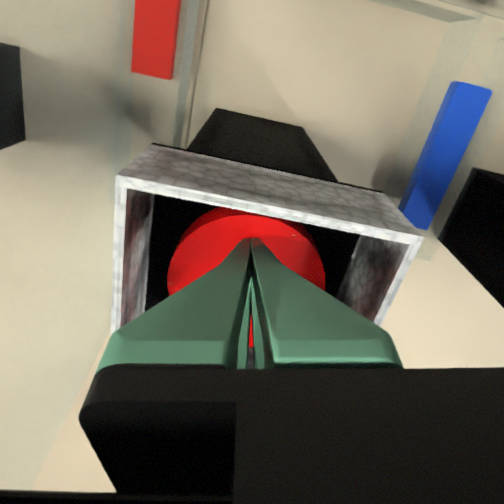

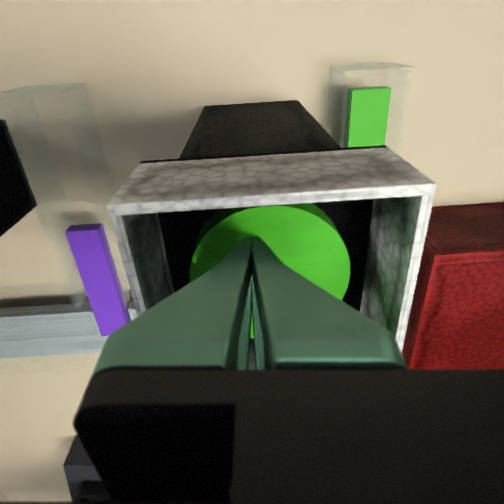

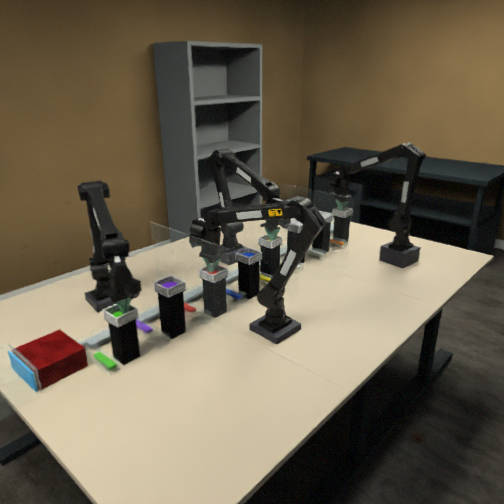

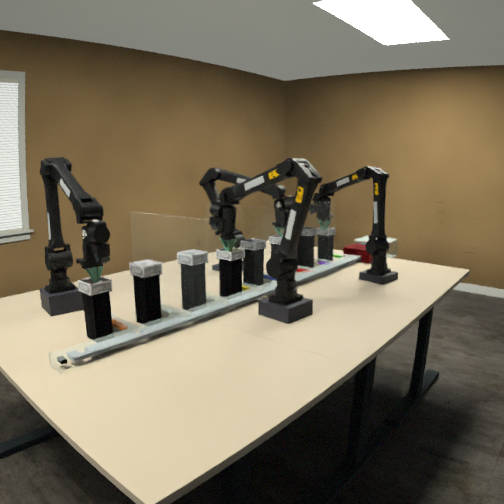

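Scene clock: 211.90 s.
Joint torques (N m, as the arm reports them, + toward a larger angle): arm1=[ 0.13 -7.33  7.4   1.42 -0.06 -0.08] | arm2=[-1.47 -4.42  6.01  2.35 -0.12 -0.05] | arm3=[-0.17 -3.08  6.87  0.84  0.    0.04] | arm4=[  1.04 -11.01   7.37   0.63  -0.1   -0.11]
arm1.joint_positions: joint1_rad=+0.022 joint2_rad=+1.473 joint3_rad=+1.050 joint4_rad=-1.080 joint5_rad=+0.002 joint6_rad=+0.007 gripper_m=+0.001
arm1.joint_status: not commanded
arm1.hand: x=-0.7796 y=-0.0134 z=+0.9202 quat_wxyz=(-0.027, -0.749, -0.662, +0.028) (m; scene frame)
arm2.joint_positions: joint1_rad=-0.037 joint2_rad=+1.204 joint3_rad=+0.897 joint4_rad=-1.159 joint5_rad=+0.002 joint6_rad=+0.010 gripper_m=+0.000
arm2.joint_status: not commanded
arm2.hand: x=-0.1058 y=+0.0155 z=+0.9262 quat_wxyz=(-0.036, +0.663, -0.747, -0.032) (m; scene frame)
arm3.joint_positions: joint1_rad=+0.262 joint2_rad=+1.107 joint3_rad=+0.858 joint4_rad=-1.233 joint5_rad=+0.000 joint6_rad=-0.008 gripper_m=+0.000
arm3.joint_status: all done
arm3.hand: x=+0.3269 y=+0.0437 z=+0.9162 quat_wxyz=(-0.041, -0.618, -0.785, +0.033) (m; scene frame)
arm4.joint_positions: joint1_rad=-0.209 joint2_rad=+1.579 joint3_rad=+1.276 joint4_rad=-1.172 joint5_rad=+0.001 joint6_rad=-0.342 gripper_m=+0.000
arm4.joint_status: not commanded
arm4.hand: x=+0.7601 y=+0.0599 z=+0.9073 quat_wxyz=(-0.041, +0.698, -0.715, -0.018) (m; scene frame)
wait: 10.00 s; at rest by 0.27 s
pictures: arm1_cam_wrist, arm2_cam_wrist, arm3_cam_wrist, arm4_cam_wrist, cam_high, cam_low
Images, in order (width x height): arm1_cam_wrist 504x504, arm2_cam_wrist 504x504, arm3_cam_wrist 504x504, arm4_cam_wrist 504x504, cam_high 504x504, cam_low 504x504.

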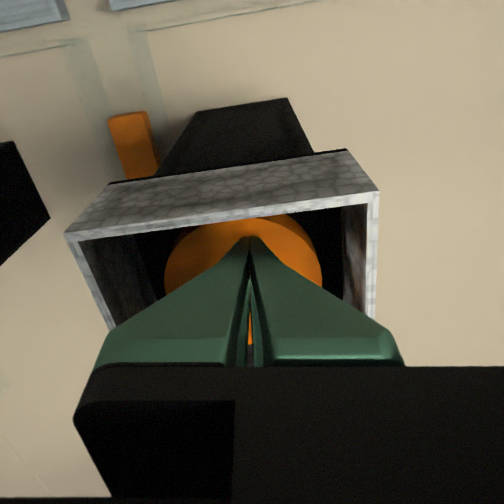

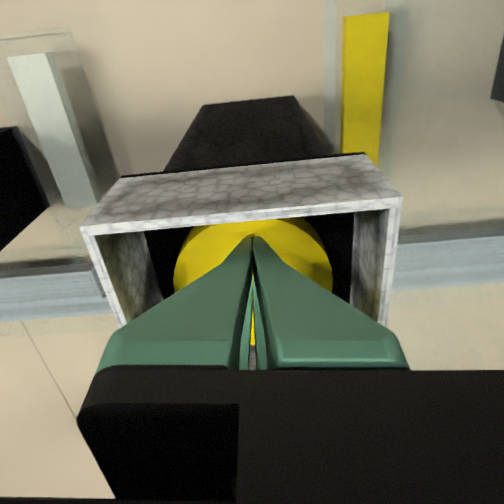

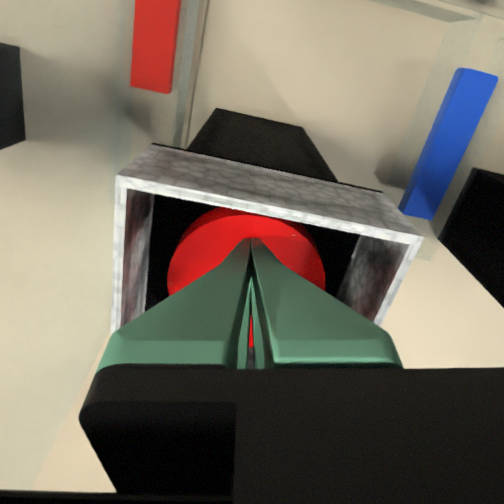

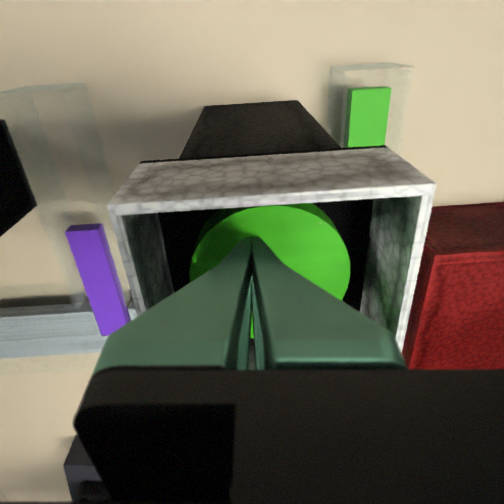

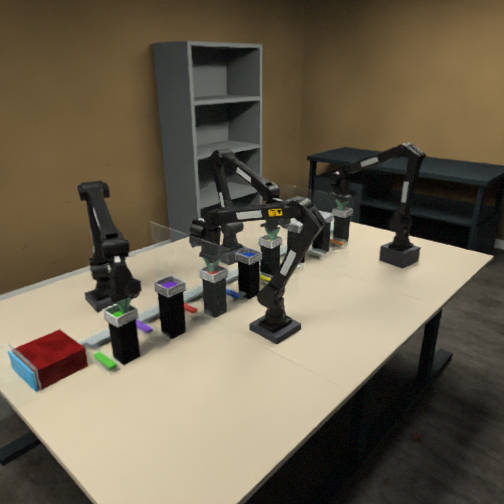

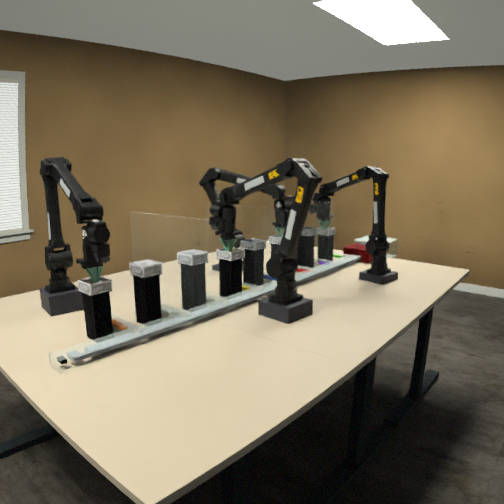

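Scene clock: 216.90 s.
Joint torques (N m, as the arm reports them, + toward a larger angle): arm1=[ 0.52 -7.01  7.4   1.43 -0.06 -0.05] | arm2=[-1.47 -4.43  6.03  2.36 -0.11 -0.05] | arm3=[-0.15 -3.09  6.85  0.85  0.01  0.04] | arm4=[  1.02 -11.     7.37   0.61  -0.1   -0.11]
arm1.joint_positions: joint1_rad=+0.022 joint2_rad=+1.473 joint3_rad=+1.050 joint4_rad=-1.080 joint5_rad=+0.002 joint6_rad=+0.007 gripper_m=+0.001
arm1.joint_status: not commanded
arm1.hand: x=-0.7796 y=-0.0134 z=+0.9202 quat_wxyz=(-0.027, -0.749, -0.662, +0.028) (m; scene frame)
arm2.joint_positions: joint1_rad=-0.037 joint2_rad=+1.204 joint3_rad=+0.897 joint4_rad=-1.159 joint5_rad=+0.002 joint6_rad=+0.010 gripper_m=+0.000
arm2.joint_status: not commanded
arm2.hand: x=-0.1058 y=+0.0155 z=+0.9262 quat_wxyz=(-0.036, +0.663, -0.747, -0.032) (m; scene frame)
arm3.joint_positions: joint1_rad=+0.262 joint2_rad=+1.107 joint3_rad=+0.858 joint4_rad=-1.233 joint5_rad=+0.000 joint6_rad=-0.008 gripper_m=+0.000
arm3.joint_status: all done
arm3.hand: x=+0.3269 y=+0.0437 z=+0.9162 quat_wxyz=(-0.041, -0.618, -0.785, +0.033) (m; scene frame)
arm4.joint_positions: joint1_rad=-0.209 joint2_rad=+1.579 joint3_rad=+1.276 joint4_rad=-1.172 joint5_rad=+0.001 joint6_rad=-0.342 gripper_m=+0.000
arm4.joint_status: not commanded
arm4.hand: x=+0.7601 y=+0.0599 z=+0.9073 quat_wxyz=(-0.041, +0.698, -0.715, -0.018) (m; scene frame)
wait: 5.00 s; at rest by 0.27 s
pictures: arm1_cam_wrist, arm2_cam_wrist, arm3_cam_wrist, arm4_cam_wrist, cam_high, cam_low
Images, in order (width x height): arm1_cam_wrist 504x504, arm2_cam_wrist 504x504, arm3_cam_wrist 504x504, arm4_cam_wrist 504x504, cam_high 504x504, cam_low 504x504.

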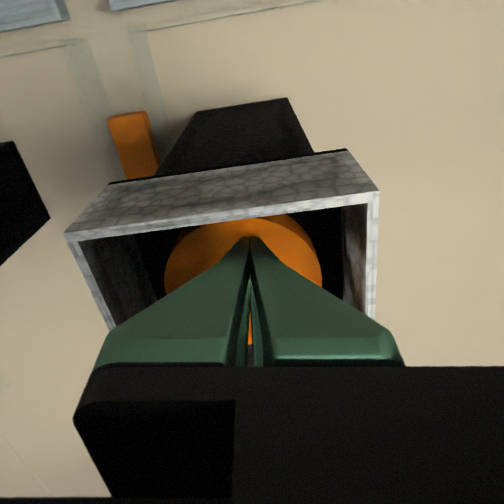

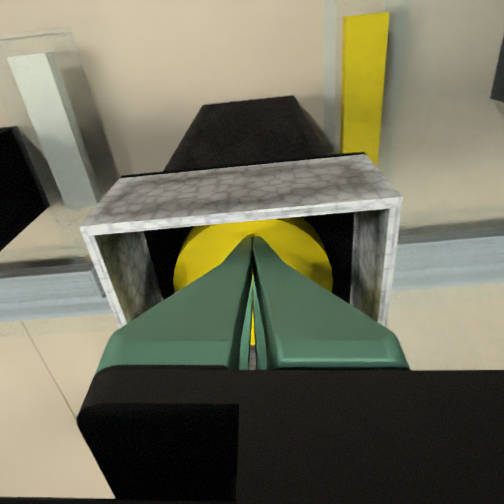

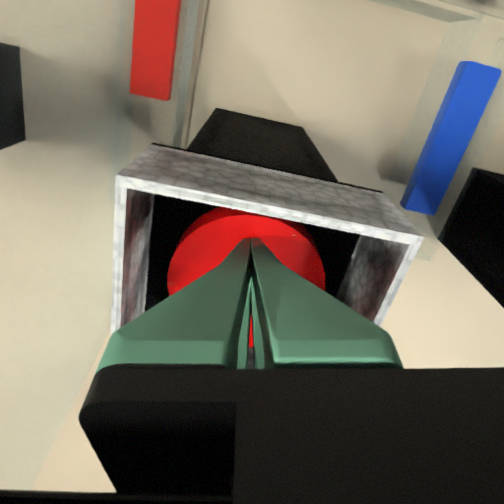

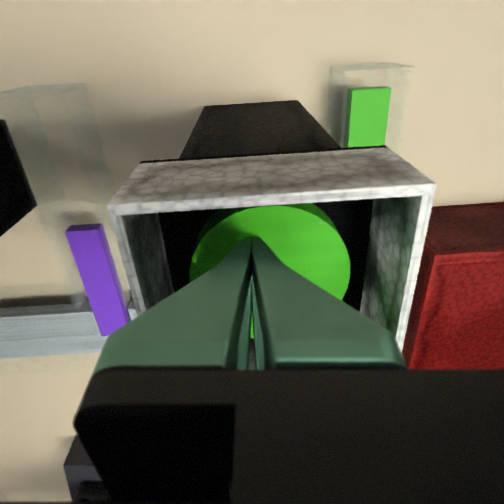

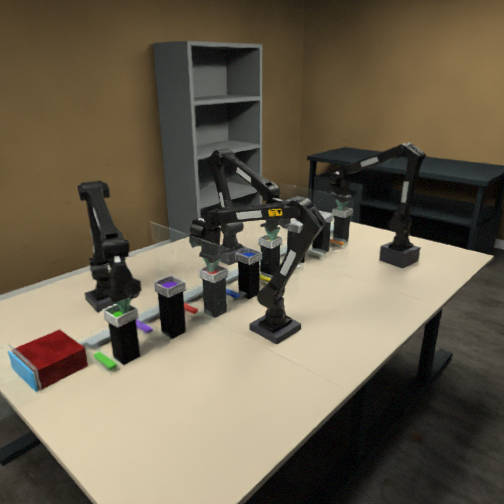

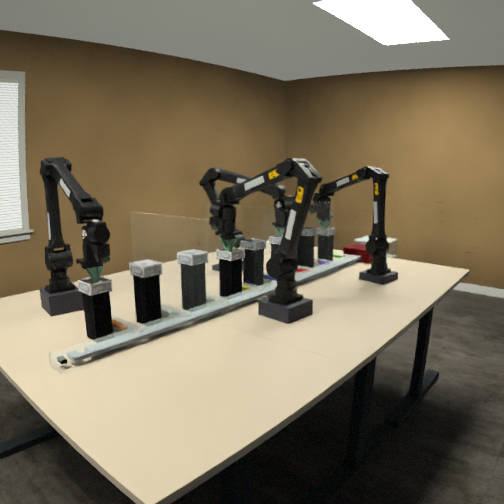

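Scene clock: 218.10 s.
Joint torques (N m, as the arm reports them, + toward a larger angle): arm1=[ 0.55 -7.19  7.37  1.42 -0.06 -0.07] | arm2=[-1.51 -4.38  6.02  2.35 -0.12 -0.06] | arm3=[-0.14 -3.08  6.87  0.83  0.01  0.04] | arm4=[  0.98 -11.46  13.41  -0.44  -0.1   -0.11]
arm1.joint_positions: joint1_rad=+0.022 joint2_rad=+1.473 joint3_rad=+1.050 joint4_rad=-1.080 joint5_rad=+0.002 joint6_rad=+0.007 gripper_m=+0.001
arm1.joint_status: not commanded
arm1.hand: x=-0.7796 y=-0.0134 z=+0.9202 quat_wxyz=(-0.027, -0.749, -0.662, +0.028) (m; scene frame)
arm2.joint_positions: joint1_rad=-0.037 joint2_rad=+1.204 joint3_rad=+0.897 joint4_rad=-1.159 joint5_rad=+0.002 joint6_rad=+0.010 gripper_m=+0.000
arm2.joint_status: not commanded
arm2.hand: x=-0.1058 y=+0.0155 z=+0.9262 quat_wxyz=(-0.036, +0.663, -0.747, -0.032) (m; scene frame)
arm3.joint_positions: joint1_rad=+0.262 joint2_rad=+1.107 joint3_rad=+0.858 joint4_rad=-1.233 joint5_rad=+0.000 joint6_rad=-0.008 gripper_m=+0.000
arm3.joint_status: not commanded
arm3.hand: x=+0.3269 y=+0.0437 z=+0.9162 quat_wxyz=(-0.041, -0.618, -0.785, +0.033) (m; scene frame)
arm4.joint_positions: joint1_rad=-0.209 joint2_rad=+1.463 joint3_rad=+1.464 joint4_rad=-1.502 joint5_rad=+0.001 joint6_rad=-0.342 gripper_m=+0.000
arm4.joint_status: all done
arm4.hand: x=+0.7484 y=+0.0296 z=+1.0276 quat_wxyz=(-0.030, +0.698, -0.715, -0.013) (m; scene frame)
pictures: none
No camera images: the call's "cameras" was empty. Leave "cameras" out to get every camera's image.

Scene clock: 219.47 s.
Joint torques (N m, as the arm reports them, + toward a larger angle): arm1=[ 0.47 -7.46  7.38  1.41 -0.06 -0.07] | arm2=[-1.46 -4.44  6.02  2.34 -0.12 -0.05] | arm3=[-0.15 -3.09  6.87  0.85  0.    0.04] | arm4=[  0.41 -12.    13.41  -0.43  -0.04   0.05]
arm1.joint_positions: joint1_rad=+0.022 joint2_rad=+1.473 joint3_rad=+1.050 joint4_rad=-1.080 joint5_rad=+0.002 joint6_rad=+0.007 gripper_m=+0.001
arm1.joint_status: not commanded
arm1.hand: x=-0.7796 y=-0.0134 z=+0.9202 quat_wxyz=(-0.027, -0.749, -0.662, +0.028) (m; scene frame)
arm2.joint_positions: joint1_rad=-0.037 joint2_rad=+1.204 joint3_rad=+0.897 joint4_rad=-1.159 joint5_rad=+0.002 joint6_rad=+0.010 gripper_m=+0.000
arm2.joint_status: not commanded
arm2.hand: x=-0.1058 y=+0.0155 z=+0.9262 quat_wxyz=(-0.036, +0.663, -0.747, -0.032) (m; scene frame)
arm3.joint_positions: joint1_rad=+0.262 joint2_rad=+1.107 joint3_rad=+0.858 joint4_rad=-1.233 joint5_rad=+0.000 joint6_rad=-0.008 gripper_m=+0.000
arm3.joint_status: not commanded
arm3.hand: x=+0.3269 y=+0.0437 z=+0.9162 quat_wxyz=(-0.041, -0.618, -0.785, +0.033) (m; scene frame)
arm4.joint_positions: joint1_rad=+0.251 joint2_rad=+1.466 joint3_rad=+1.464 joint4_rad=-1.502 joint5_rad=+0.000 joint6_rad=-0.009 gripper_m=+0.000
arm4.joint_status: all done
arm4.hand: x=+0.5462 y=+0.0581 z=+1.0264 quat_wxyz=(-0.021, +0.742, -0.670, -0.024) (m; scene frame)
pictures: none
No camera images: the call's "cameras" was empty. Leave "cameras" out to get every camera's image.

Scene clock: 220.53 s.
Joint torques (N m, as the arm reports them, + toward a larger angle): arm1=[ 0.46 -7.06  7.33  1.4  -0.06 -0.07] | arm2=[-1.5  -4.41  6.02  2.35 -0.11 -0.05] | arm3=[-0.12 -3.06  6.86  0.83  0.    0.04] | arm4=[ 0.42 -9.59  6.78  0.39 -0.03  0.07]
arm1.joint_positions: joint1_rad=+0.022 joint2_rad=+1.473 joint3_rad=+1.050 joint4_rad=-1.080 joint5_rad=+0.002 joint6_rad=+0.007 gripper_m=+0.001
arm1.joint_status: not commanded
arm1.hand: x=-0.7796 y=-0.0134 z=+0.9202 quat_wxyz=(-0.027, -0.749, -0.662, +0.028) (m; scene frame)
arm2.joint_positions: joint1_rad=-0.037 joint2_rad=+1.204 joint3_rad=+0.897 joint4_rad=-1.159 joint5_rad=+0.002 joint6_rad=+0.010 gripper_m=+0.000
arm2.joint_status: not commanded
arm2.hand: x=-0.1058 y=+0.0155 z=+0.9262 quat_wxyz=(-0.036, +0.663, -0.747, -0.032) (m; scene frame)
arm3.joint_positions: joint1_rad=+0.262 joint2_rad=+1.107 joint3_rad=+0.858 joint4_rad=-1.233 joint5_rad=+0.000 joint6_rad=-0.008 gripper_m=+0.000
arm3.joint_status: not commanded
arm3.hand: x=+0.3269 y=+0.0437 z=+0.9162 quat_wxyz=(-0.041, -0.618, -0.785, +0.033) (m; scene frame)
arm4.joint_positions: joint1_rad=+0.251 joint2_rad=+1.477 joint3_rad=+1.223 joint4_rad=-1.228 joint5_rad=-0.001 joint6_rad=-0.008 gripper_m=+0.000
arm4.joint_status: all done
arm4.hand: x=+0.5462 y=+0.0553 z=+0.9311 quat_wxyz=(-0.028, +0.741, -0.670, -0.032) (m; scene frame)
pictures: arm4_cam_wrist
Images, in order (width x height): arm4_cam_wrist 504x504.

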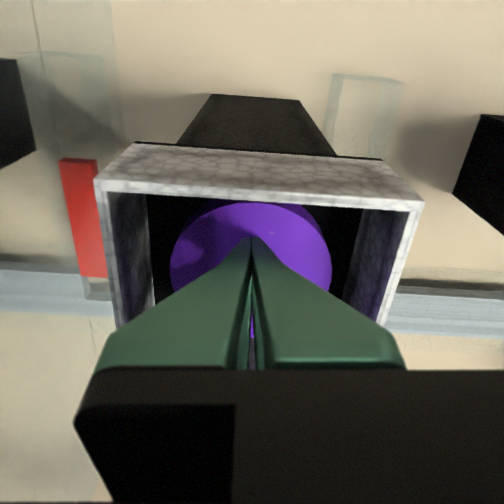

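Scene clock: 230.53 s.
Joint torques (N m, as the arm reports them, + toward a larger angle): arm1=[ 0.6  -6.96  7.42  1.41 -0.05 -0.08] | arm2=[-1.47 -4.41  6.01  2.36 -0.12 -0.05] | arm3=[-0.08 -3.03  6.86  0.84  0.01  0.04] | arm4=[ 0.33 -9.65  6.79  0.42 -0.04  0.07]
arm1.joint_positions: joint1_rad=+0.022 joint2_rad=+1.473 joint3_rad=+1.050 joint4_rad=-1.080 joint5_rad=+0.002 joint6_rad=+0.007 gripper_m=+0.001
arm1.joint_status: not commanded
arm1.hand: x=-0.7796 y=-0.0134 z=+0.9202 quat_wxyz=(-0.027, -0.749, -0.662, +0.028) (m; scene frame)
arm2.joint_positions: joint1_rad=-0.037 joint2_rad=+1.204 joint3_rad=+0.897 joint4_rad=-1.159 joint5_rad=+0.002 joint6_rad=+0.010 gripper_m=+0.000
arm2.joint_status: not commanded
arm2.hand: x=-0.1058 y=+0.0155 z=+0.9262 quat_wxyz=(-0.036, +0.663, -0.747, -0.032) (m; scene frame)
arm3.joint_positions: joint1_rad=+0.262 joint2_rad=+1.107 joint3_rad=+0.858 joint4_rad=-1.233 joint5_rad=+0.000 joint6_rad=-0.008 gripper_m=+0.000
arm3.joint_status: not commanded
arm3.hand: x=+0.3269 y=+0.0437 z=+0.9162 quat_wxyz=(-0.041, -0.618, -0.785, +0.033) (m; scene frame)
arm4.joint_positions: joint1_rad=+0.251 joint2_rad=+1.477 joint3_rad=+1.223 joint4_rad=-1.228 joint5_rad=-0.001 joint6_rad=-0.008 gripper_m=+0.000
arm4.joint_status: all done
arm4.hand: x=+0.5462 y=+0.0553 z=+0.9311 quat_wxyz=(-0.028, +0.741, -0.670, -0.032) (m; scene frame)
wait: 10.00 s; at rest by 0.27 s
pictures: arm1_cam_wrist, arm2_cam_wrist, arm3_cam_wrist, arm4_cam_wrist, cam_high, cam_low
Images, in order (width x height): arm1_cam_wrist 504x504, arm2_cam_wrist 504x504, arm3_cam_wrist 504x504, arm4_cam_wrist 504x504, cam_high 504x504, cam_low 504x504.

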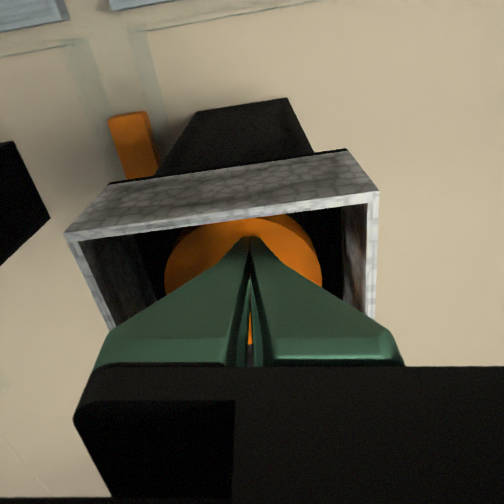

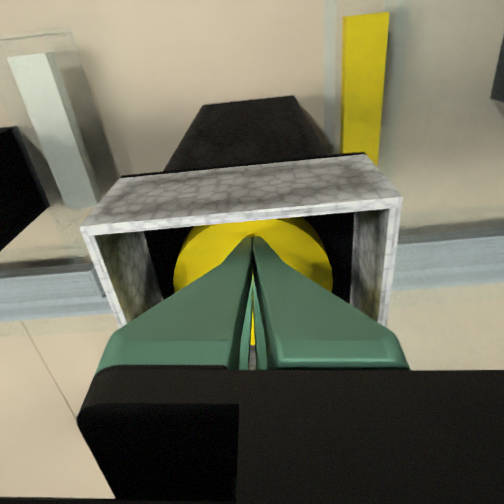

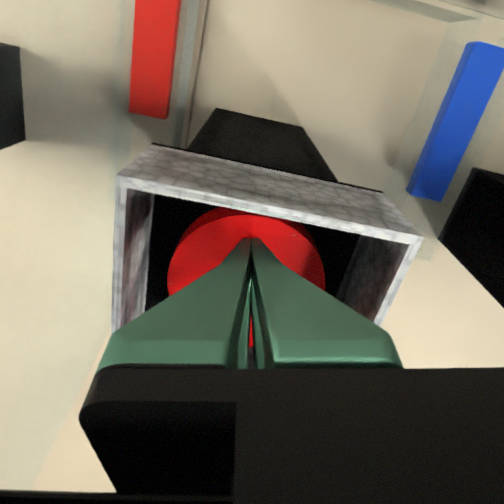

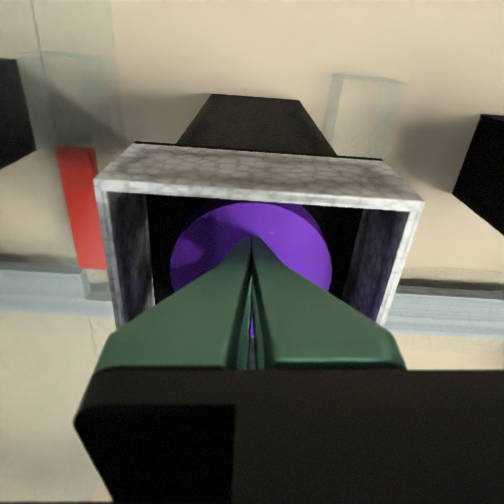

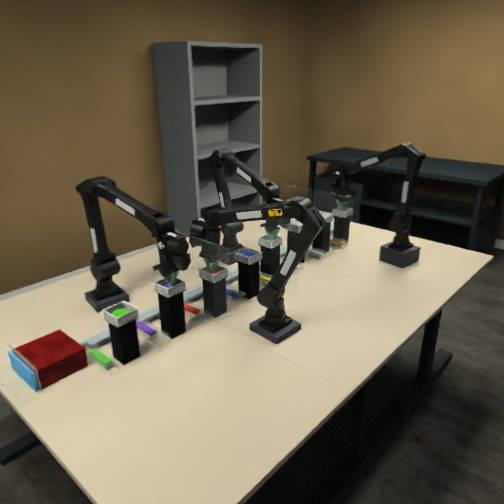

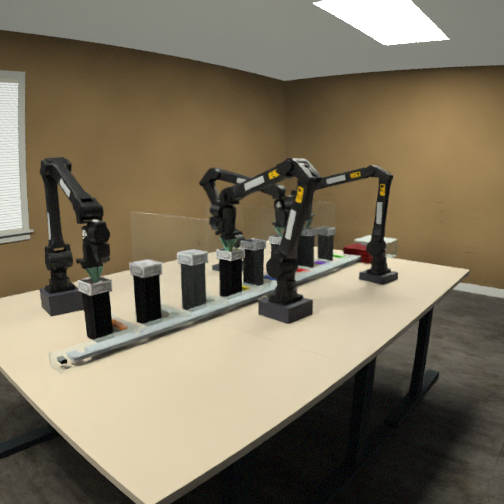

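Scene clock: 240.53 s.
Joint torques (N m, as the arm reports them, + toward a larger angle): arm1=[ 0.31 -7.31  7.42  1.44 -0.04 -0.08] | arm2=[-1.47 -4.4   6.01  2.36 -0.12 -0.05] | arm3=[-0.15 -3.09  6.87  0.85  0.01  0.04] | arm4=[ 0.3  -9.58  6.78  0.4  -0.03  0.07]
arm1.joint_positions: joint1_rad=+0.022 joint2_rad=+1.473 joint3_rad=+1.050 joint4_rad=-1.080 joint5_rad=+0.002 joint6_rad=+0.007 gripper_m=+0.001
arm1.joint_status: not commanded
arm1.hand: x=-0.7796 y=-0.0134 z=+0.9202 quat_wxyz=(-0.027, -0.749, -0.662, +0.028) (m; scene frame)
arm2.joint_positions: joint1_rad=-0.037 joint2_rad=+1.204 joint3_rad=+0.897 joint4_rad=-1.159 joint5_rad=+0.002 joint6_rad=+0.010 gripper_m=+0.000
arm2.joint_status: not commanded
arm2.hand: x=-0.1058 y=+0.0155 z=+0.9262 quat_wxyz=(-0.036, +0.663, -0.747, -0.032) (m; scene frame)
arm3.joint_positions: joint1_rad=+0.262 joint2_rad=+1.107 joint3_rad=+0.858 joint4_rad=-1.233 joint5_rad=+0.000 joint6_rad=-0.008 gripper_m=+0.000
arm3.joint_status: not commanded
arm3.hand: x=+0.3269 y=+0.0437 z=+0.9162 quat_wxyz=(-0.041, -0.618, -0.785, +0.033) (m; scene frame)
arm4.joint_positions: joint1_rad=+0.251 joint2_rad=+1.477 joint3_rad=+1.223 joint4_rad=-1.228 joint5_rad=-0.001 joint6_rad=-0.008 gripper_m=+0.000
arm4.joint_status: all done
arm4.hand: x=+0.5462 y=+0.0553 z=+0.9311 quat_wxyz=(-0.028, +0.741, -0.670, -0.032) (m; scene frame)
wait: 10.00 s; at rest by 0.27 s
pictures: arm1_cam_wrist, arm2_cam_wrist, arm3_cam_wrist, arm4_cam_wrist, cam_high, cam_low
Images, in order (width x height): arm1_cam_wrist 504x504, arm2_cam_wrist 504x504, arm3_cam_wrist 504x504, arm4_cam_wrist 504x504, cam_high 504x504, cam_low 504x504.

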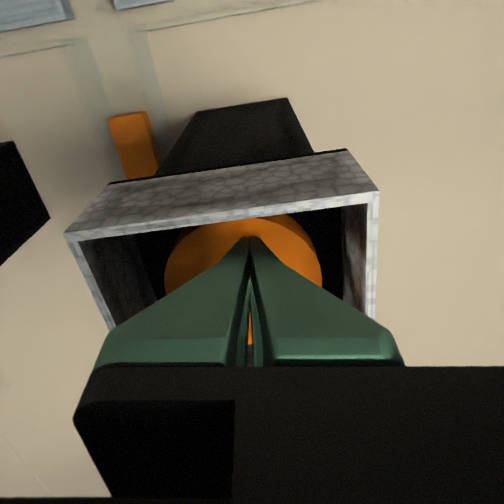

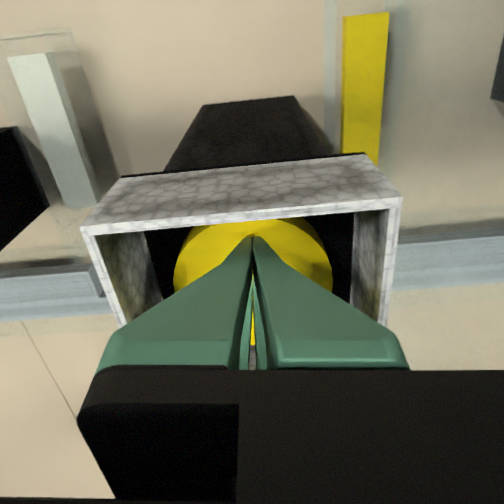

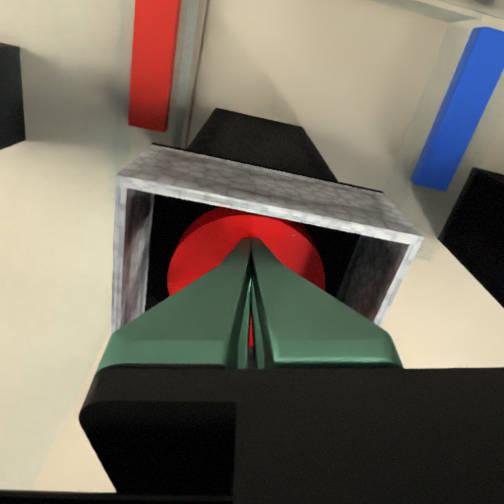

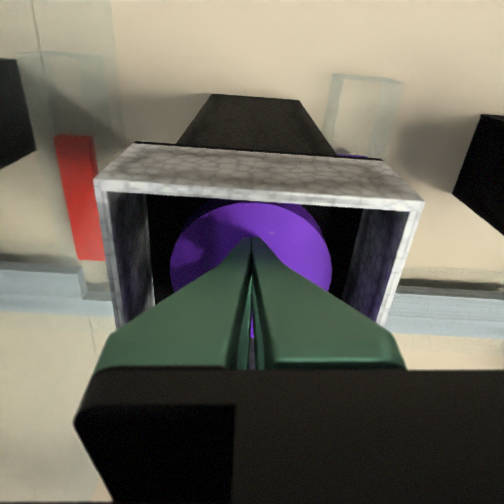

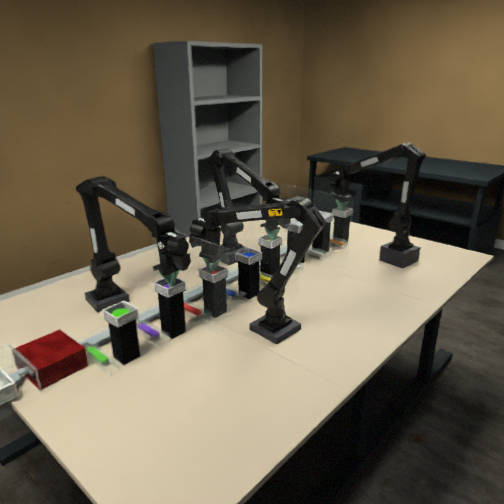

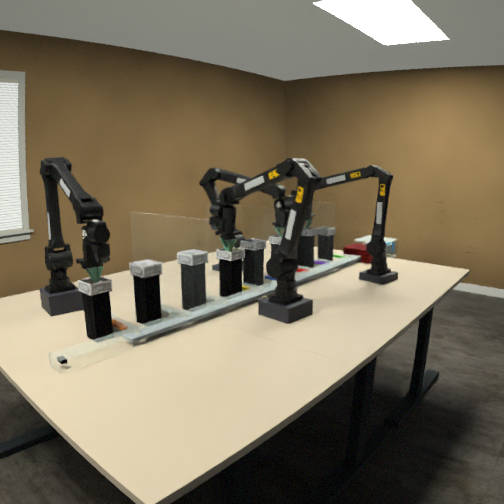

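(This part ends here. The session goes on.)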